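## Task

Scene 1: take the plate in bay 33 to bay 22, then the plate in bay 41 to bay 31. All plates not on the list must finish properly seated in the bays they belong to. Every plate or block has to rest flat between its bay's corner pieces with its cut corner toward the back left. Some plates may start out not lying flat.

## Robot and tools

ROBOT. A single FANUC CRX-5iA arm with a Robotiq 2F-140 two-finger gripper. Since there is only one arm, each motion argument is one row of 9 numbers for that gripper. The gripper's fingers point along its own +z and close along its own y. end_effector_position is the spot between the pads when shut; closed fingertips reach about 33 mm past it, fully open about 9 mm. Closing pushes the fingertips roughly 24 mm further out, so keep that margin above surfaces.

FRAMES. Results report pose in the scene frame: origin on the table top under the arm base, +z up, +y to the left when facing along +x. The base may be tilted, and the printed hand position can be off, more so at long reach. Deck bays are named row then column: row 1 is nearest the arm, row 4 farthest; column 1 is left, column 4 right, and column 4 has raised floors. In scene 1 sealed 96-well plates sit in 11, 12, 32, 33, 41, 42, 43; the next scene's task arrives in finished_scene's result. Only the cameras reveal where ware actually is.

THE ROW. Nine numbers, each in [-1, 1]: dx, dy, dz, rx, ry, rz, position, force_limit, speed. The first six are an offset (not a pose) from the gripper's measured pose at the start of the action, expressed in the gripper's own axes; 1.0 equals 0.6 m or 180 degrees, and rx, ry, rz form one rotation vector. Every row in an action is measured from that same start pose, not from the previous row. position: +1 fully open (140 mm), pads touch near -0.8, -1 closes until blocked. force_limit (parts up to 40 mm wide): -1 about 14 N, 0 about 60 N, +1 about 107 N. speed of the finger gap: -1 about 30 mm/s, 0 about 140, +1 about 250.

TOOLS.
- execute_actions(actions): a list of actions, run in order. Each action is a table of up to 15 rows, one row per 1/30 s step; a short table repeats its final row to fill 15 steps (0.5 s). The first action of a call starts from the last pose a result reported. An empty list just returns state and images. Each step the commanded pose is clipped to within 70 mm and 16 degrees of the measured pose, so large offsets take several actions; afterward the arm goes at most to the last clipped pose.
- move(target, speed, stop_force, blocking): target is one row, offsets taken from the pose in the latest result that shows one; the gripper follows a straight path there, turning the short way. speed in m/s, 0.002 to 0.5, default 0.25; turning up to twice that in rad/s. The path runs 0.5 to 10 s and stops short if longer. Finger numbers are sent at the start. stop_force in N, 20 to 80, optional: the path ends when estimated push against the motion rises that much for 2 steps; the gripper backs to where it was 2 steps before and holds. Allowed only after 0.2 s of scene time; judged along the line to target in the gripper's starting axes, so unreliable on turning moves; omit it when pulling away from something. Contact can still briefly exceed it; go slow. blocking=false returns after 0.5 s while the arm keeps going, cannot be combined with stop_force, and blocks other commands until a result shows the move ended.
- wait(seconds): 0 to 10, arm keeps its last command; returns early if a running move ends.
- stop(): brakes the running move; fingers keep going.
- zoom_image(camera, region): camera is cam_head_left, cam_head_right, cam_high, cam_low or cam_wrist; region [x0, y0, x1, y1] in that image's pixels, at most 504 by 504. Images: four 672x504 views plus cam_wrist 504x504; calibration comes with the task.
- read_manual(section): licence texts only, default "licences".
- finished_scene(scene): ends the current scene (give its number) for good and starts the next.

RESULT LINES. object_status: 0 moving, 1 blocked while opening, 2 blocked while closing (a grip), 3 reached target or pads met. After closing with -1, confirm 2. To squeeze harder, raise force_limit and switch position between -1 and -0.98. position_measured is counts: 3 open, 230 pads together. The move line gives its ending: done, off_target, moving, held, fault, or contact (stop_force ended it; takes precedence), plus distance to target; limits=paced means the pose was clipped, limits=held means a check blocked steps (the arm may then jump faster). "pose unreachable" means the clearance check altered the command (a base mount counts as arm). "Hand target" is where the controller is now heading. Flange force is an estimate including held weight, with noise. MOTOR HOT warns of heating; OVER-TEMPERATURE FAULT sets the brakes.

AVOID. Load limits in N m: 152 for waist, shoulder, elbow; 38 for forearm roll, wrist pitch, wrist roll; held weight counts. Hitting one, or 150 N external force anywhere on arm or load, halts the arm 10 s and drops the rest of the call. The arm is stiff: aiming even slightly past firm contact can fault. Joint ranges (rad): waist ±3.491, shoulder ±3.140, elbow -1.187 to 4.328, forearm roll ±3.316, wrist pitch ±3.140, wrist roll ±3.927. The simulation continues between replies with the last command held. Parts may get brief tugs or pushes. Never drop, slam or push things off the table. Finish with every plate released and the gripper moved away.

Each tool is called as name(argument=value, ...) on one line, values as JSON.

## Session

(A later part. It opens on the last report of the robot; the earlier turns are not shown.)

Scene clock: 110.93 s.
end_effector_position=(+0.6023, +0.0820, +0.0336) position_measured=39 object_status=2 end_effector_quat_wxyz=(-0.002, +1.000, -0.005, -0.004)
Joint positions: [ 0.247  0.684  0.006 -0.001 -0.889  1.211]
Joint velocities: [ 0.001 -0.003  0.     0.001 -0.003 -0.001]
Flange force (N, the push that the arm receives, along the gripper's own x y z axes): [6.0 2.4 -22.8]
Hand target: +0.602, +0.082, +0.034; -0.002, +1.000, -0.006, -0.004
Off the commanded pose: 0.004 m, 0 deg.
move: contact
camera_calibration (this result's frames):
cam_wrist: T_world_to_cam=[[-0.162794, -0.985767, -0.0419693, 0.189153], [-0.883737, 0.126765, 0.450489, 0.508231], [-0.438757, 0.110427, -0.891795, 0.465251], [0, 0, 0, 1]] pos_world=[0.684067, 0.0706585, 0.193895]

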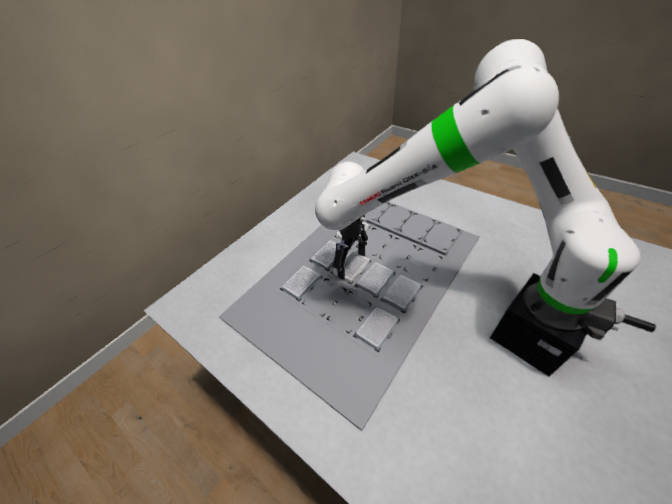

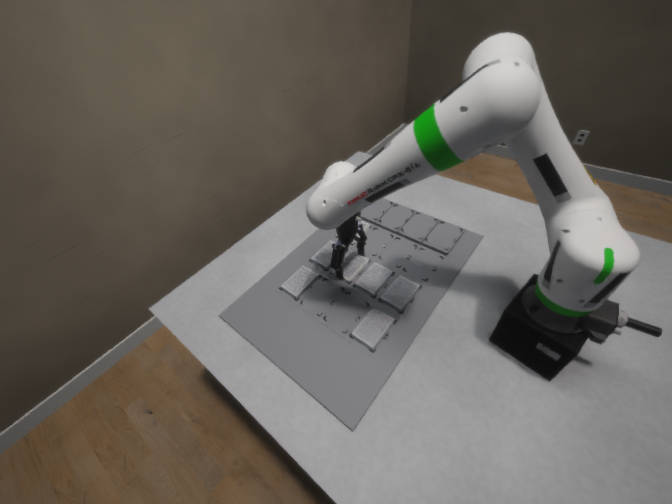

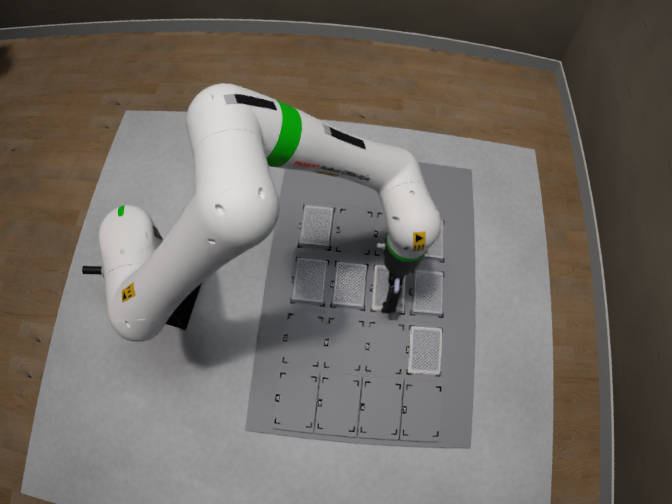

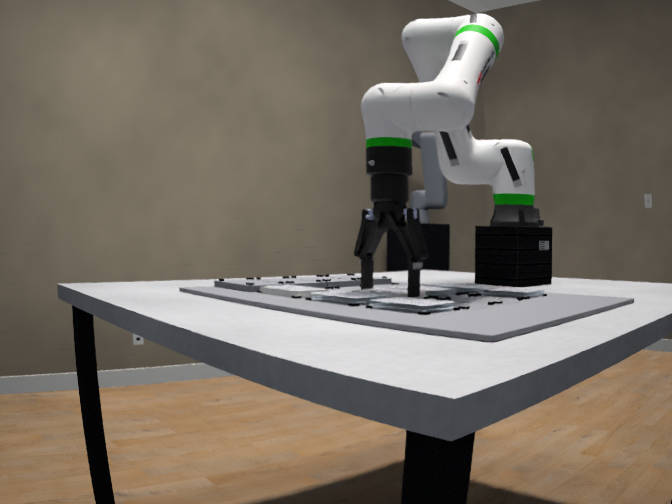

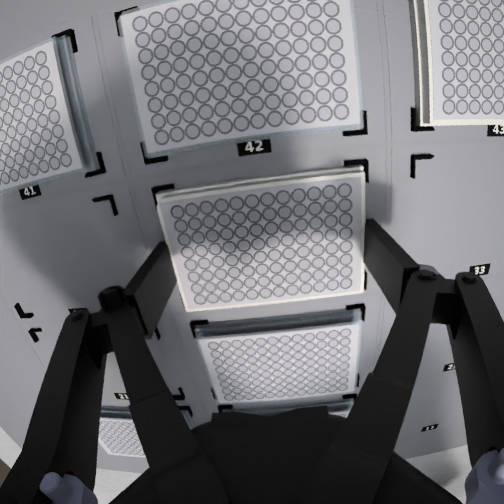

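move(target=[0.001,0,0,0,0,0,-0.98,-0.3,-1], speed=0.003)

move(target=[0,0,0,0,0,0,1,-0.3,-0.5])

move(target=[0,0,-0.027,0,0,0,1,-0.3,-0.5], speed=0.1)

zoom_image(camera="cam_wrist", region=[130, 110, 400, 340])

move(target=[0.177,-0.275,-0.003,0,0,0,1,-0.3,-0.5])

zoom_image(camera="cam_high", region=[280, 190, 460, 390])

Scene clock: 119.47 s.
end_effector_position=(+0.6029, +0.0820, +0.0336) position_measured=39 object_status=2 end_effector_quat_wxyz=(-0.002, +1.000, -0.005, -0.004)
Joint positions: [ 0.247  0.685  0.008 -0.001 -0.89   1.211]
Joint velocities: [-0.     0.002 -0.001 -0.    -0.    -0.   ]
Flange force (N, the push that the arm receives, along the gripper's own x y z axes): [1.3 2.1 -24.5]
Hand target: +0.603, +0.082, +0.034; -0.002, +1.000, -0.005, -0.004
Off the commanded pose: 0.000 m, 0 deg.
move: done
camera_calibration (this result's frames):
cam_wrist: T_world_to_cam=[[-0.162775, -0.98577, -0.0419684, 0.189239], [-0.883739, 0.126748, 0.450489, 0.50875], [-0.438759, 0.110417, -0.891795, 0.465514], [0, 0, 0, 1]] pos_world=[0.684654, 0.0706628, 0.193899]

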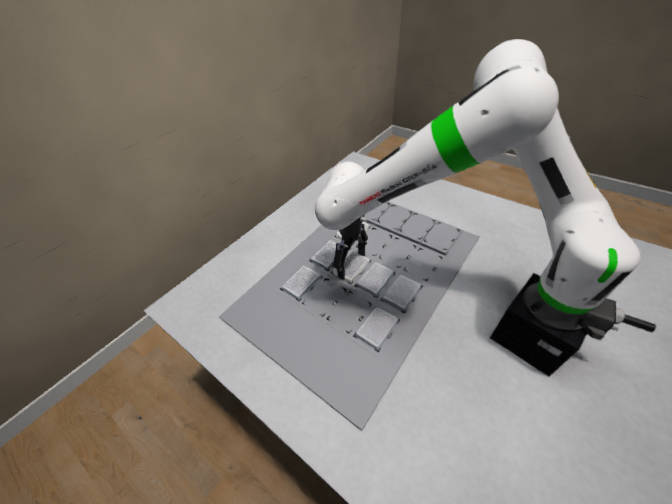

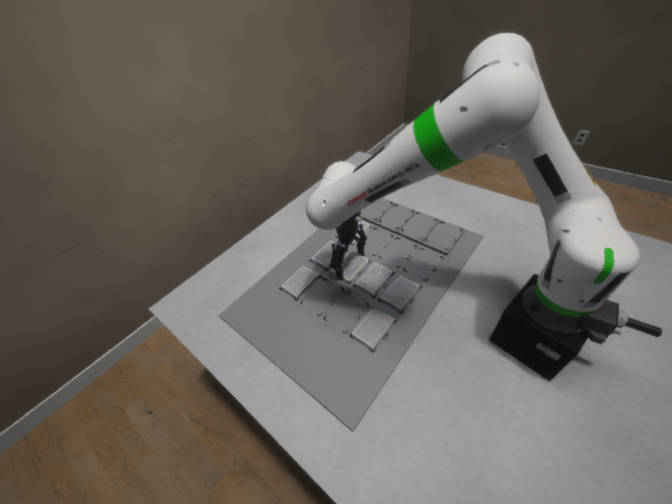

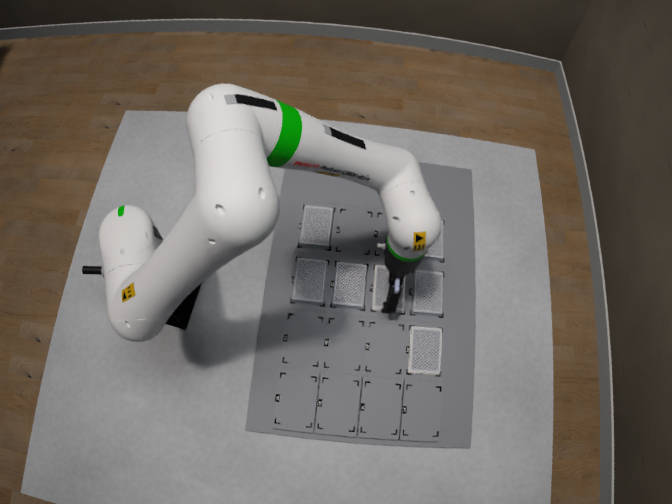

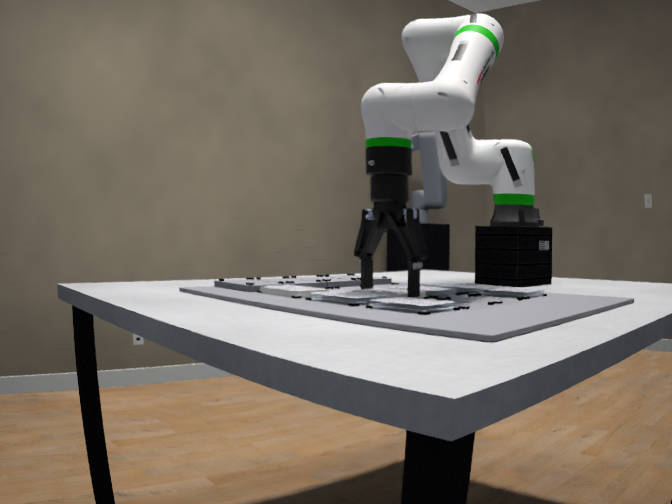

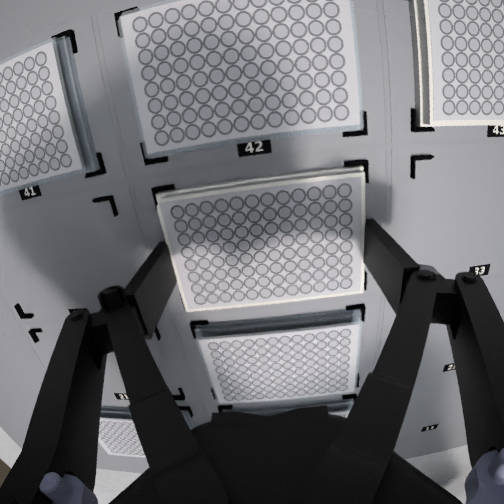

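Scene clock: 119.97 s.
end_effector_position=(+0.6029, +0.0820, +0.0336) position_measured=3 object_status=3 end_effector_quat_wxyz=(-0.002, +1.000, -0.005, -0.004)
Joint positions: [ 0.247  0.685  0.008 -0.001 -0.89   1.212]
Joint velocities: [ 0.001  0.001  0.     0.001 -0.    -0.001]
Flange force (N, the push that the arm receives, along the gripper's own x y z axes): [6.6 -0.3 2.3]
Hand target: +0.603, +0.082, +0.034; -0.002, +1.000, -0.005, -0.004
Off the commanded pose: 0.000 m, 0 deg.
move: done
camera_calibration (this result's frames):
cam_wrist: T_world_to_cam=[[-0.162753, -0.985774, -0.0419716, 0.189215], [-0.883745, 0.126728, 0.450483, 0.508763], [-0.438756, 0.11041, -0.891798, 0.465518], [0, 0, 0, 1]] pos_world=[0.684661, 0.0706509, 0.193901]

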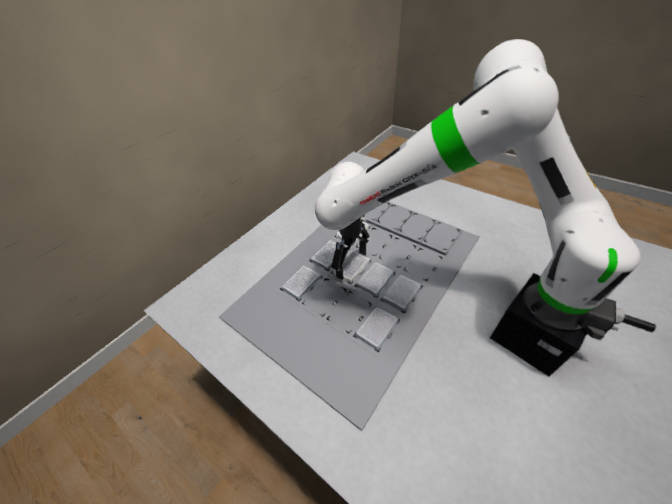

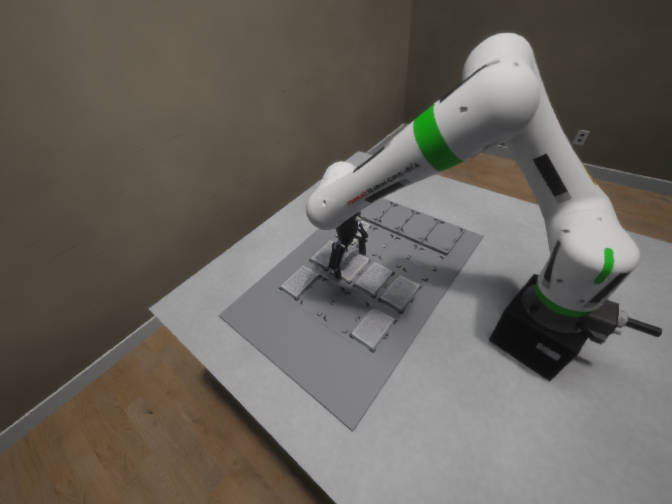

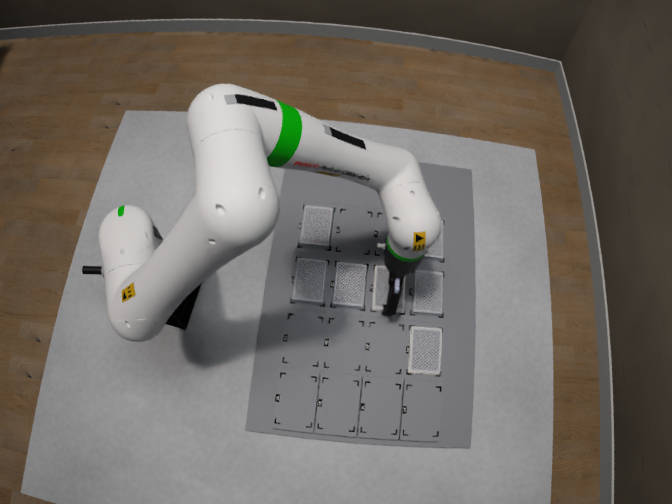

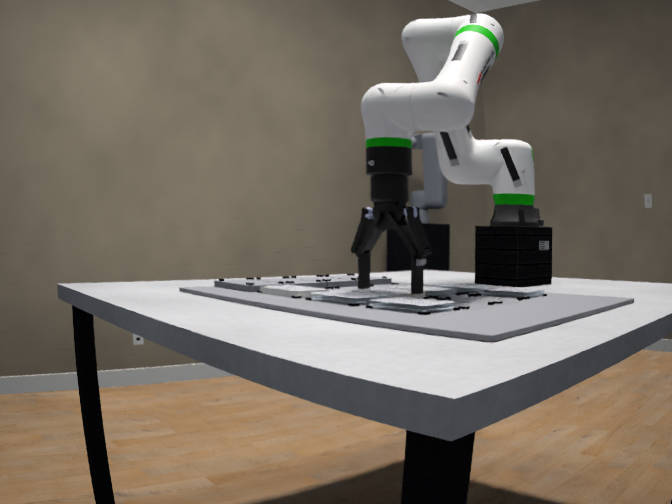

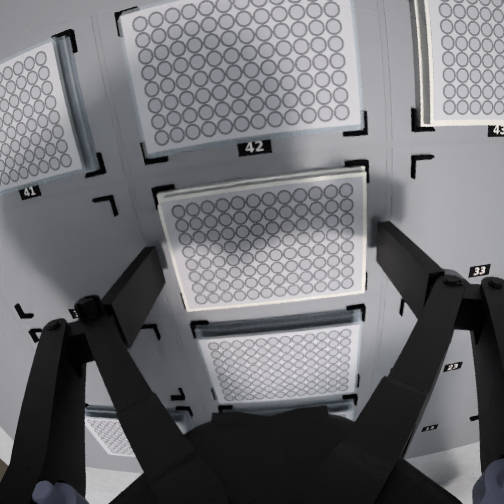

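Scene clock: 120.73 s.
end_effector_position=(+0.6031, +0.0820, +0.0497) position_measured=3 object_status=3 end_effector_quat_wxyz=(-0.002, +1.000, -0.005, -0.004)
Joint positions: [ 0.247  0.661  0.013 -0.001 -0.919  1.212]
Joint velocities: [-0.    -0.003 -0.001 -0.001 -0.002  0.002]
Flange force (N, the push that the arm receives, along the gripper's own x y z axes): [5.7 -0.8 0.9]
Hand target: +0.603, +0.082, +0.050; -0.002, +1.000, -0.005, -0.004
Off the commanded pose: 0.000 m, 0 deg.
move: done
camera_calibration (this result's frames):
cam_wrist: T_world_to_cam=[[-0.162735, -0.985776, -0.0419806, 0.189885], [-0.883741, 0.126705, 0.450497, 0.501672], [-0.43877, 0.110411, -0.89179, 0.479962], [0, 0, 0, 1]] pos_world=[0.684842, 0.0706265, 0.209994]

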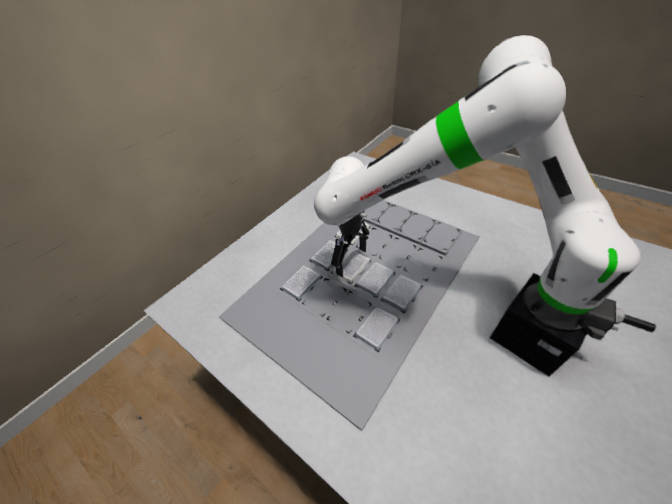

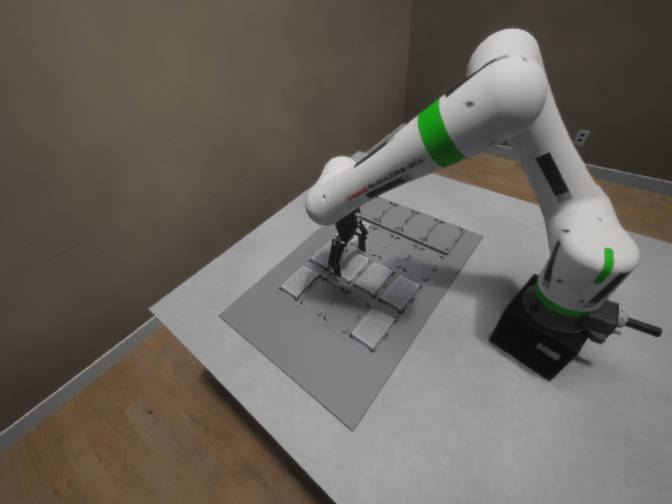

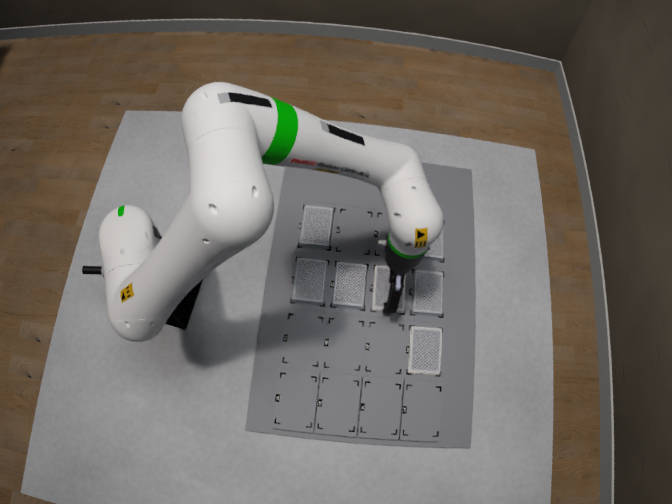

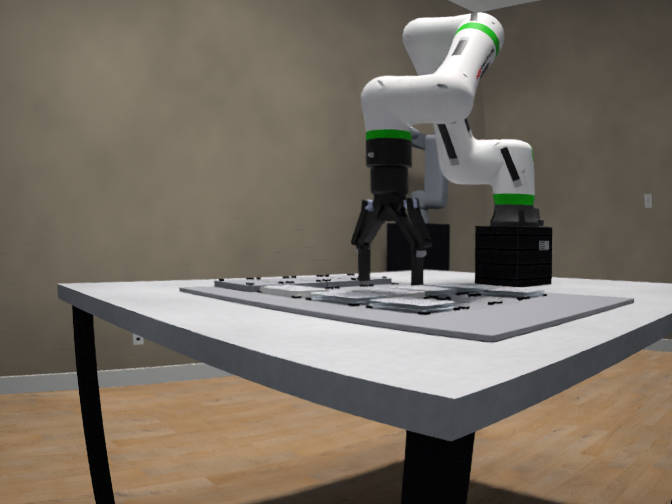

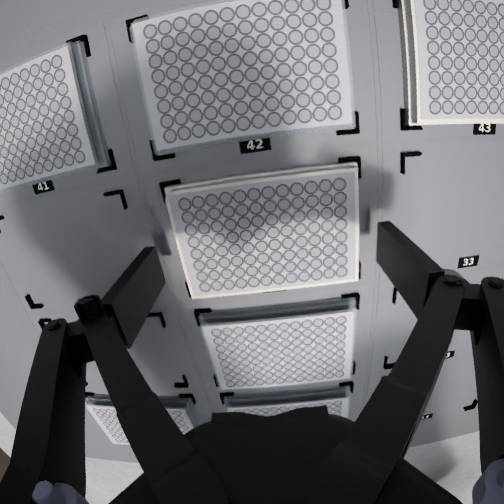

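Region (130, 110, 400, 340) of cam_wrist's 504x504 image, scaled by 1.867, with more detail than that image has; it fills the top 429 rows of this view, and the rest is white.

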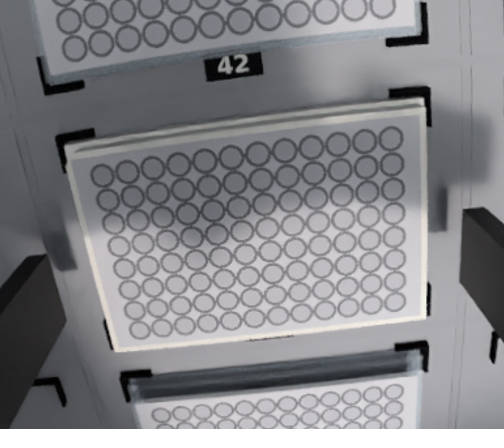

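Scene clock: 122.13 s.
end_effector_position=(+0.7112, +0.2459, +0.0505) position_measured=3 object_status=3 end_effector_quat_wxyz=(-0.002, +1.000, -0.005, -0.004)
Joint positions: [ 0.403  0.986  0.604 -0.001 -1.184  1.056]
Joint velocities: [-0.     0.005  0.013 -0.004 -0.008  0.002]
Flange force (N, the push that the arm receives, along the gripper's own x y z axes): [14.2 -5.0 3.3]
Hand target: +0.711, +0.246, +0.050; -0.002, +1.000, -0.005, -0.004
Off the commanded pose: 0.001 m, 0 deg.
move: done
camera_calibration (this result's frames):
cam_wrist: T_world_to_cam=[[-0.162248, -0.98583, -0.042597, 0.368758], [-0.883737, 0.125971, 0.450711, 0.576238], [-0.438959, 0.110772, -0.891653, 0.510036], [0, 0, 0, 1]] pos_world=[0.792958, 0.234446, 0.210766]

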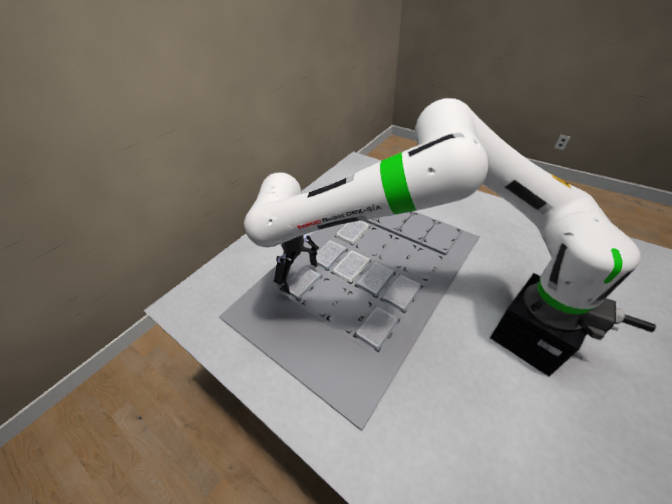

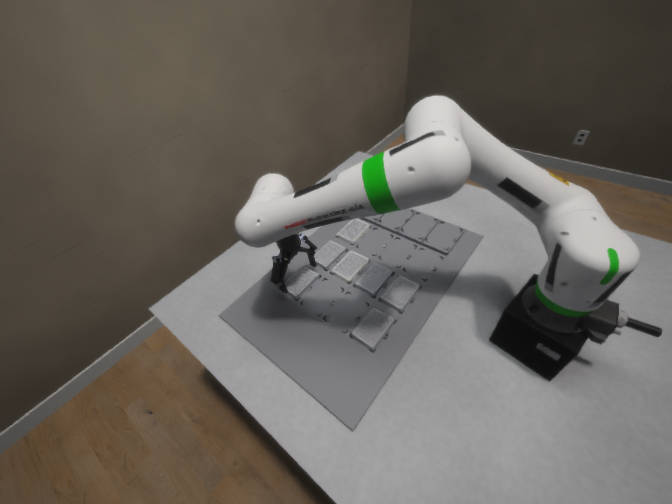

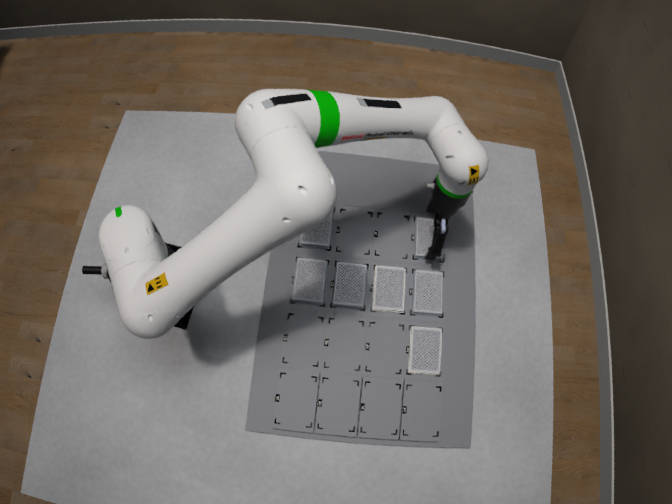

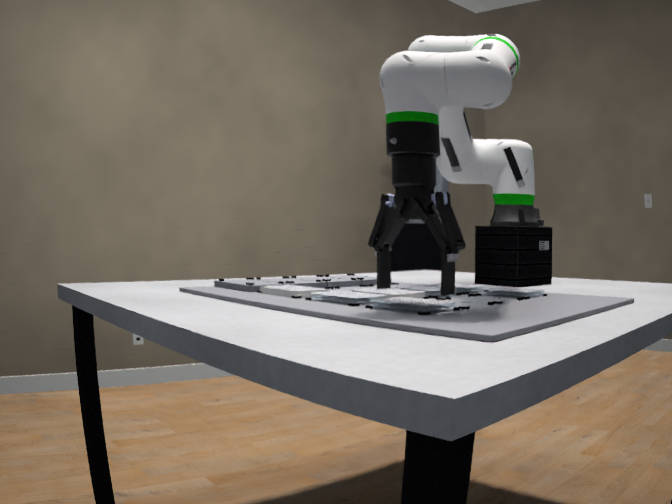

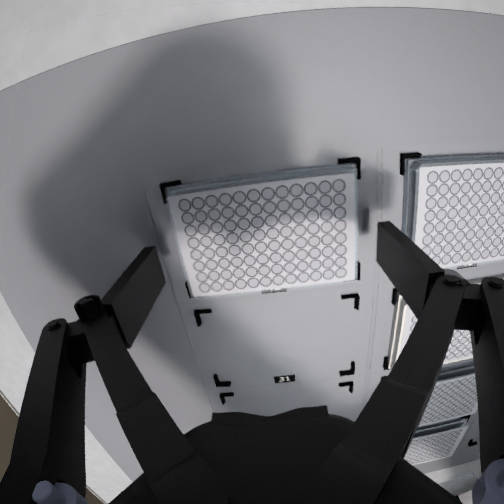

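Region (280, 190, 460, 390) of cam_high's 672x504 image, scaled by 2.520, with more detail than that image has; it fills the left 454 columns of this view, and the rest is white.

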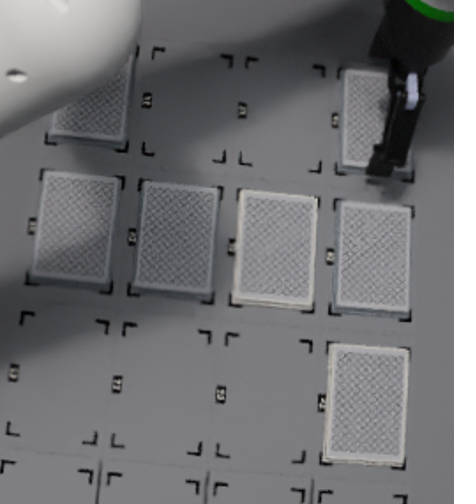

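move(target=[0,0,0.0255,0,0,0,1,-0.3,-0.5], speed=0.04)

move(target=[0,0,0,0,0,0,-1,-0.3,-1])

move(target=[0,0,-0.016,0,0,0,-0.98,-0.3,-1], speed=0.01)

zoom_image(camera="cam_wrist", region=[130, 110, 400, 340])

move(target=[-0.179,0.001,0.003,0,0,0,-0.98,-0.3,-1], speed=0.1)

zoom_image(camera="cam_wrist", region=[130, 110, 400, 340])

Scene clock: 132.60 s.
end_effector_position=(+0.7111, +0.2457, +0.0353) position_measured=3 object_status=3 end_effector_quat_wxyz=(-0.002, +1.000, -0.005, -0.004)
Joint positions: [ 0.403  1.003  0.598 -0.001 -1.161  1.056]
Joint velocities: [ 0.     0.001 -0.002 -0.001  0.002  0.001]
Flange force (N, the push that the arm receives, along the gripper's own x y z axes): [12.7 -4.6 2.4]
Hand target: +0.711, +0.246, +0.035; -0.002, +1.000, -0.005, -0.004
Off the commanded pose: 0.000 m, 0 deg.
move: done
camera_calibration (this result's frames):
cam_wrist: T_world_to_cam=[[-0.162514, -0.985784, -0.0426553, 0.368112], [-0.88369, 0.12618, 0.450744, 0.582918], [-0.438954, 0.110947, -0.891633, 0.496423], [0, 0, 0, 1]] pos_world=[0.79285, 0.23425, 0.195582]

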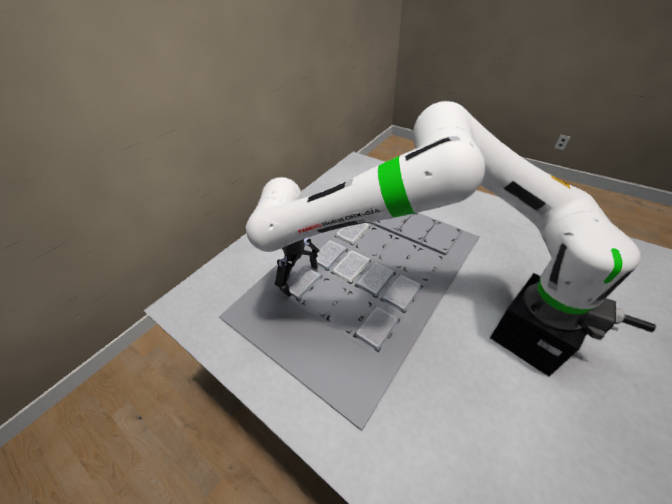

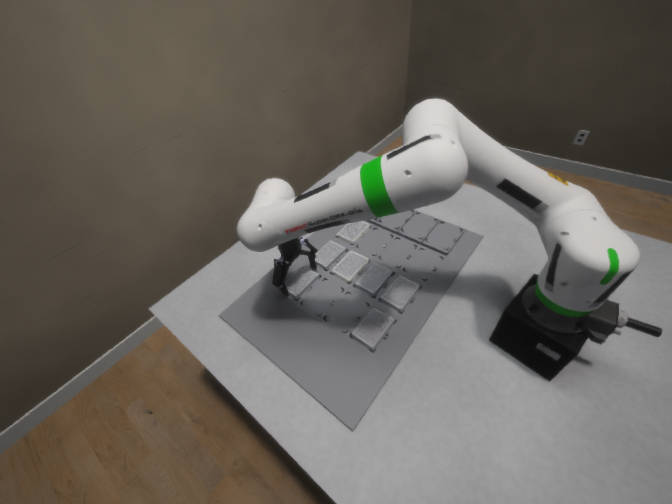

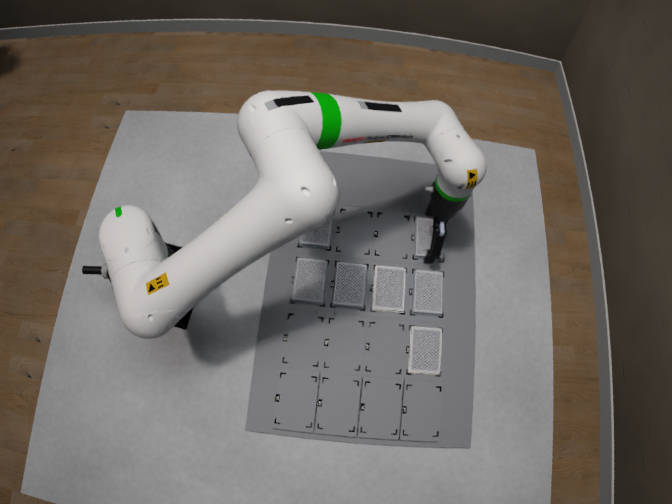

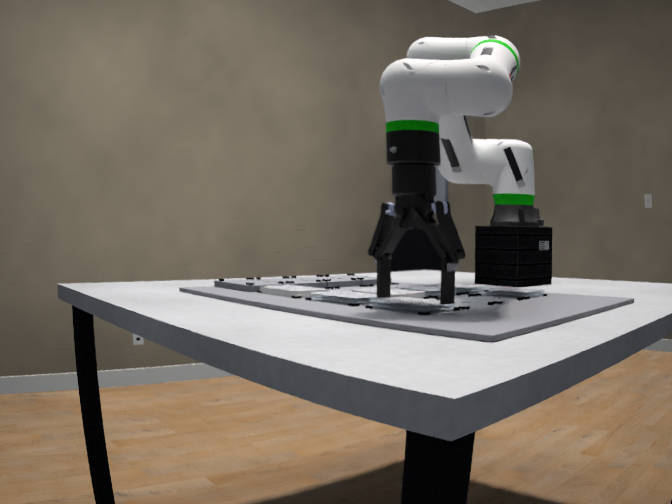

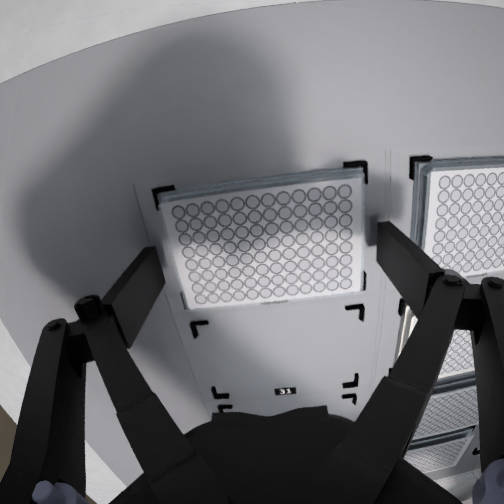

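Scene clock: 133.57 s.
end_effector_position=(+0.7111, +0.2457, +0.0354) position_measured=39 object_status=2 end_effector_quat_wxyz=(-0.002, +1.000, -0.005, -0.004)
Joint positions: [ 0.403  1.003  0.598 -0.001 -1.161  1.056]
Joint velocities: [ 0.001  0.001  0.001 -0.001  0.002 -0.001]
Flange force (N, the push that the arm receives, along the gripper's own x y z axes): [2.0 -2.0 -25.5]
Hand target: +0.711, +0.246, +0.035; -0.002, +1.000, -0.005, -0.004
Off the commanded pose: 0.000 m, 0 deg.
move: done
camera_calibration (this result's frames):
cam_wrist: T_world_to_cam=[[-0.162514, -0.985784, -0.0426532, 0.368109], [-0.883689, 0.12618, 0.450747, 0.582862], [-0.438957, 0.110945, -0.891632, 0.496517], [0, 0, 0, 1]] pos_world=[0.792841, 0.234244, 0.195688]

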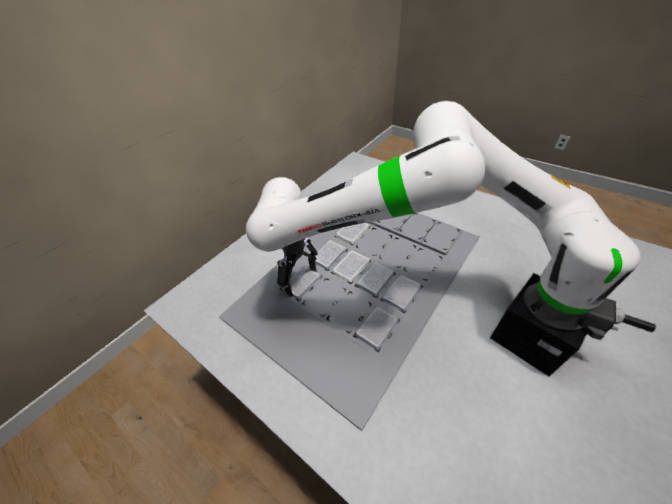

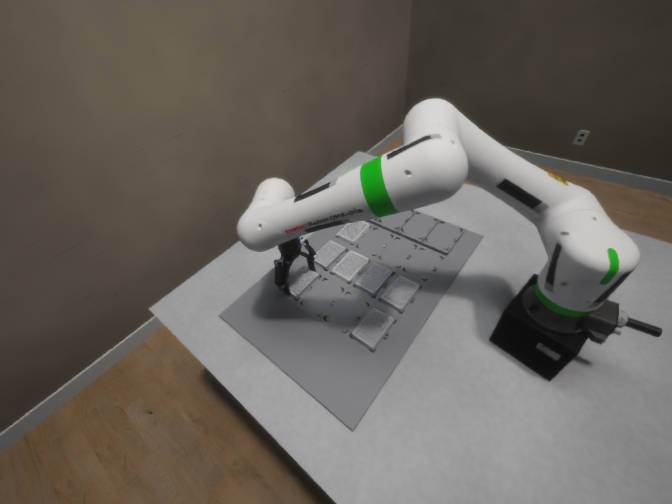

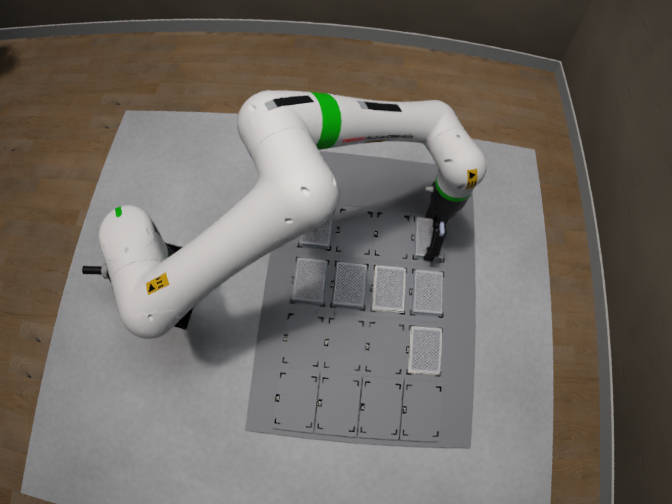

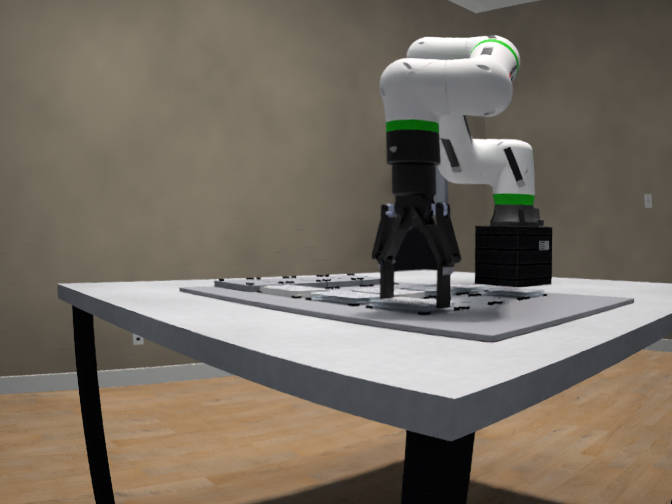

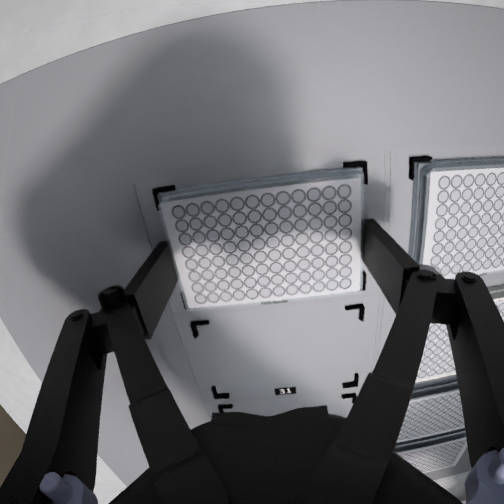

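Scene clock: 134.73 s.
end_effector_position=(+0.7112, +0.2457, +0.0449) position_measured=39 object_status=2 end_effector_quat_wxyz=(-0.002, +1.000, -0.005, -0.004)
Joint positions: [ 0.403  0.992  0.602 -0.001 -1.176  1.056]
Joint velocities: [-0.    -0.001 -0.001 -0.001 -0.001  0.001]
Flange force (N, the push that the arm receives, along the gripper's own x y z axes): [8.0 -2.5 2.3]
Hand target: +0.711, +0.246, +0.045; -0.002, +1.000, -0.005, -0.004
Off the commanded pose: 0.000 m, 0 deg.
move: done
camera_calibration (this result's frames):
cam_wrist: T_world_to_cam=[[-0.162504, -0.985786, -0.0426553, 0.368507], [-0.883688, 0.126169, 0.450751, 0.578675], [-0.438962, 0.110943, -0.89163, 0.505044], [0, 0, 0, 1]] pos_world=[0.792947, 0.234227, 0.205192]

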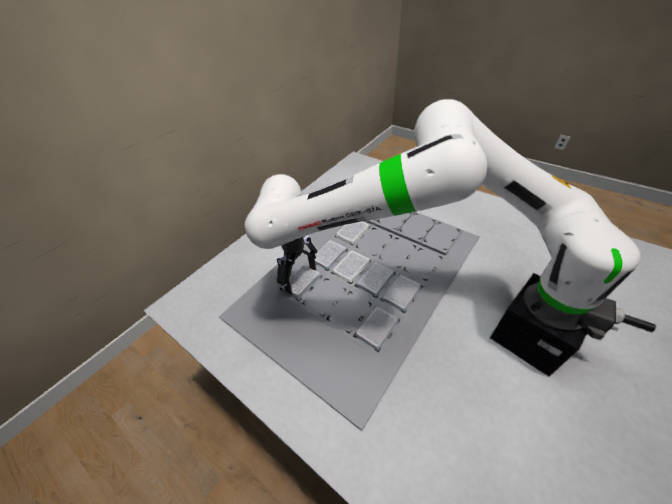

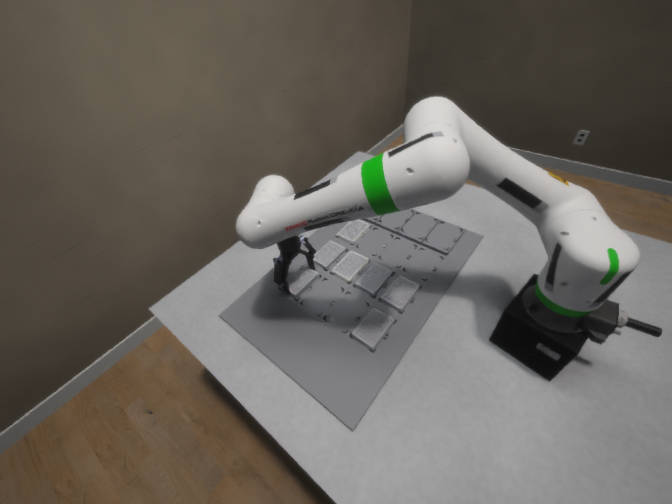

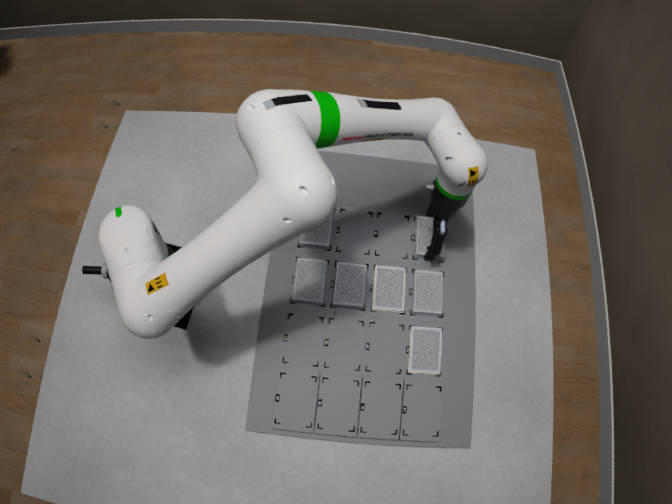

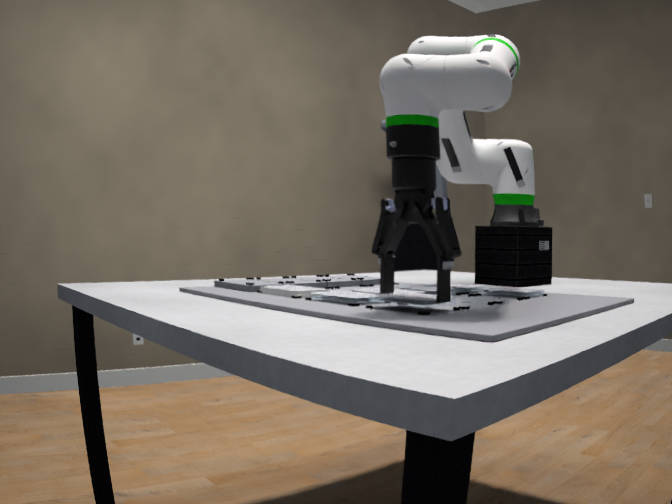

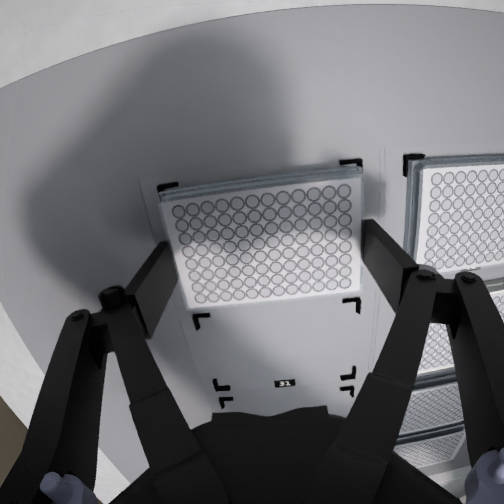

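Region (130, 110, 400, 340) of cam_wrist's 504x504 image, scaled by 1.867, with more detail than that image has; it fills the top 429 rows of this view, and the rest is white.

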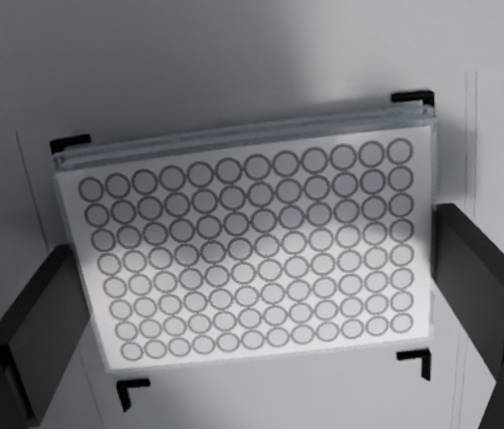

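Scene clock: 136.23 s.
end_effector_position=(+0.6039, +0.2466, +0.0443) position_measured=39 object_status=2 end_effector_quat_wxyz=(-0.002, +1.000, -0.005, -0.004)
Joint positions: [ 0.485  0.758  0.167 -0.001 -0.976  0.974]
Joint velocities: [ 0.001 -0.003 -0.007  0.001  0.003 -0.003]
Flange force (N, the push that the arm receives, along the gripper's own x y z axes): [3.4 -0.5 1.8]
Hand target: +0.604, +0.247, +0.044; -0.002, +1.000, -0.005, -0.004
Off the commanded pose: 0.001 m, 0 deg.
move: done
camera_calibration (this result's frames):
cam_wrist: T_world_to_cam=[[-0.162712, -0.985748, -0.0427332, 0.3521], [-0.883543, 0.126291, 0.451001, 0.483855], [-0.439176, 0.11114, -0.8915, 0.45739], [0, 0, 0, 1]] pos_world=[0.685672, 0.235141, 0.204591]

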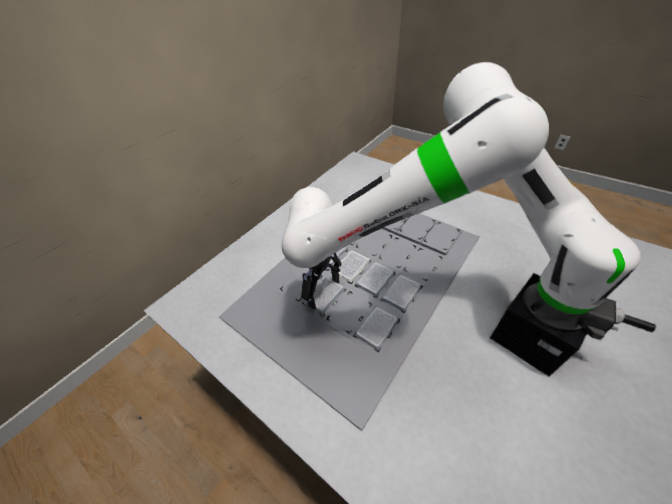

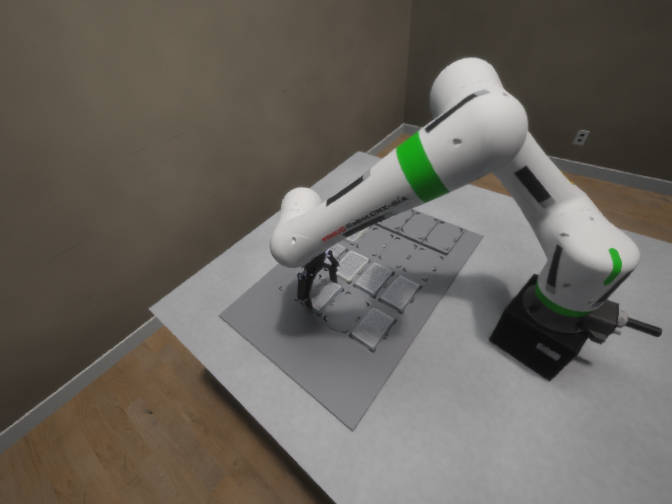

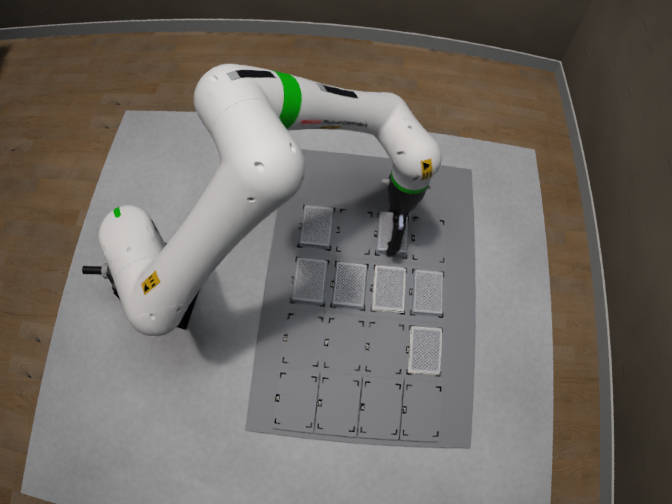

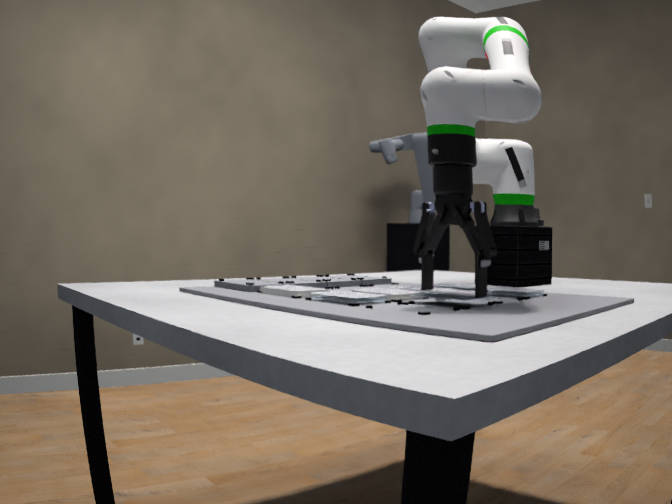

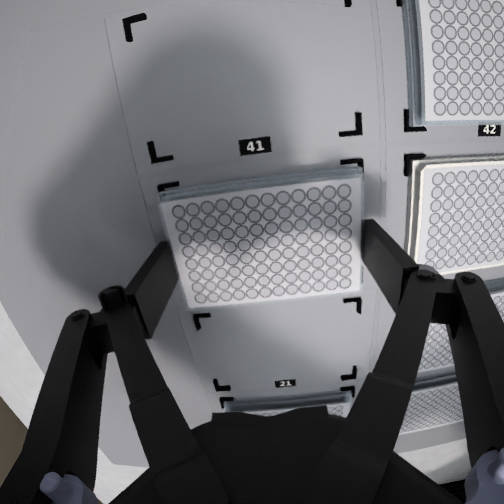

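Region (130, 110, 400, 340) of cam_wrist's 504x504 image, scaled by 1.867, with more detail than that image has; it fills the top 429 rows of this view, and the rest is white.

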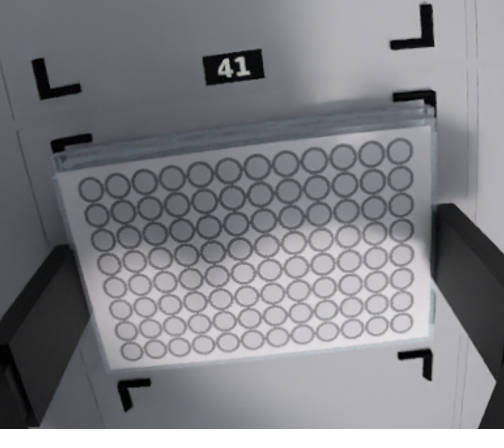

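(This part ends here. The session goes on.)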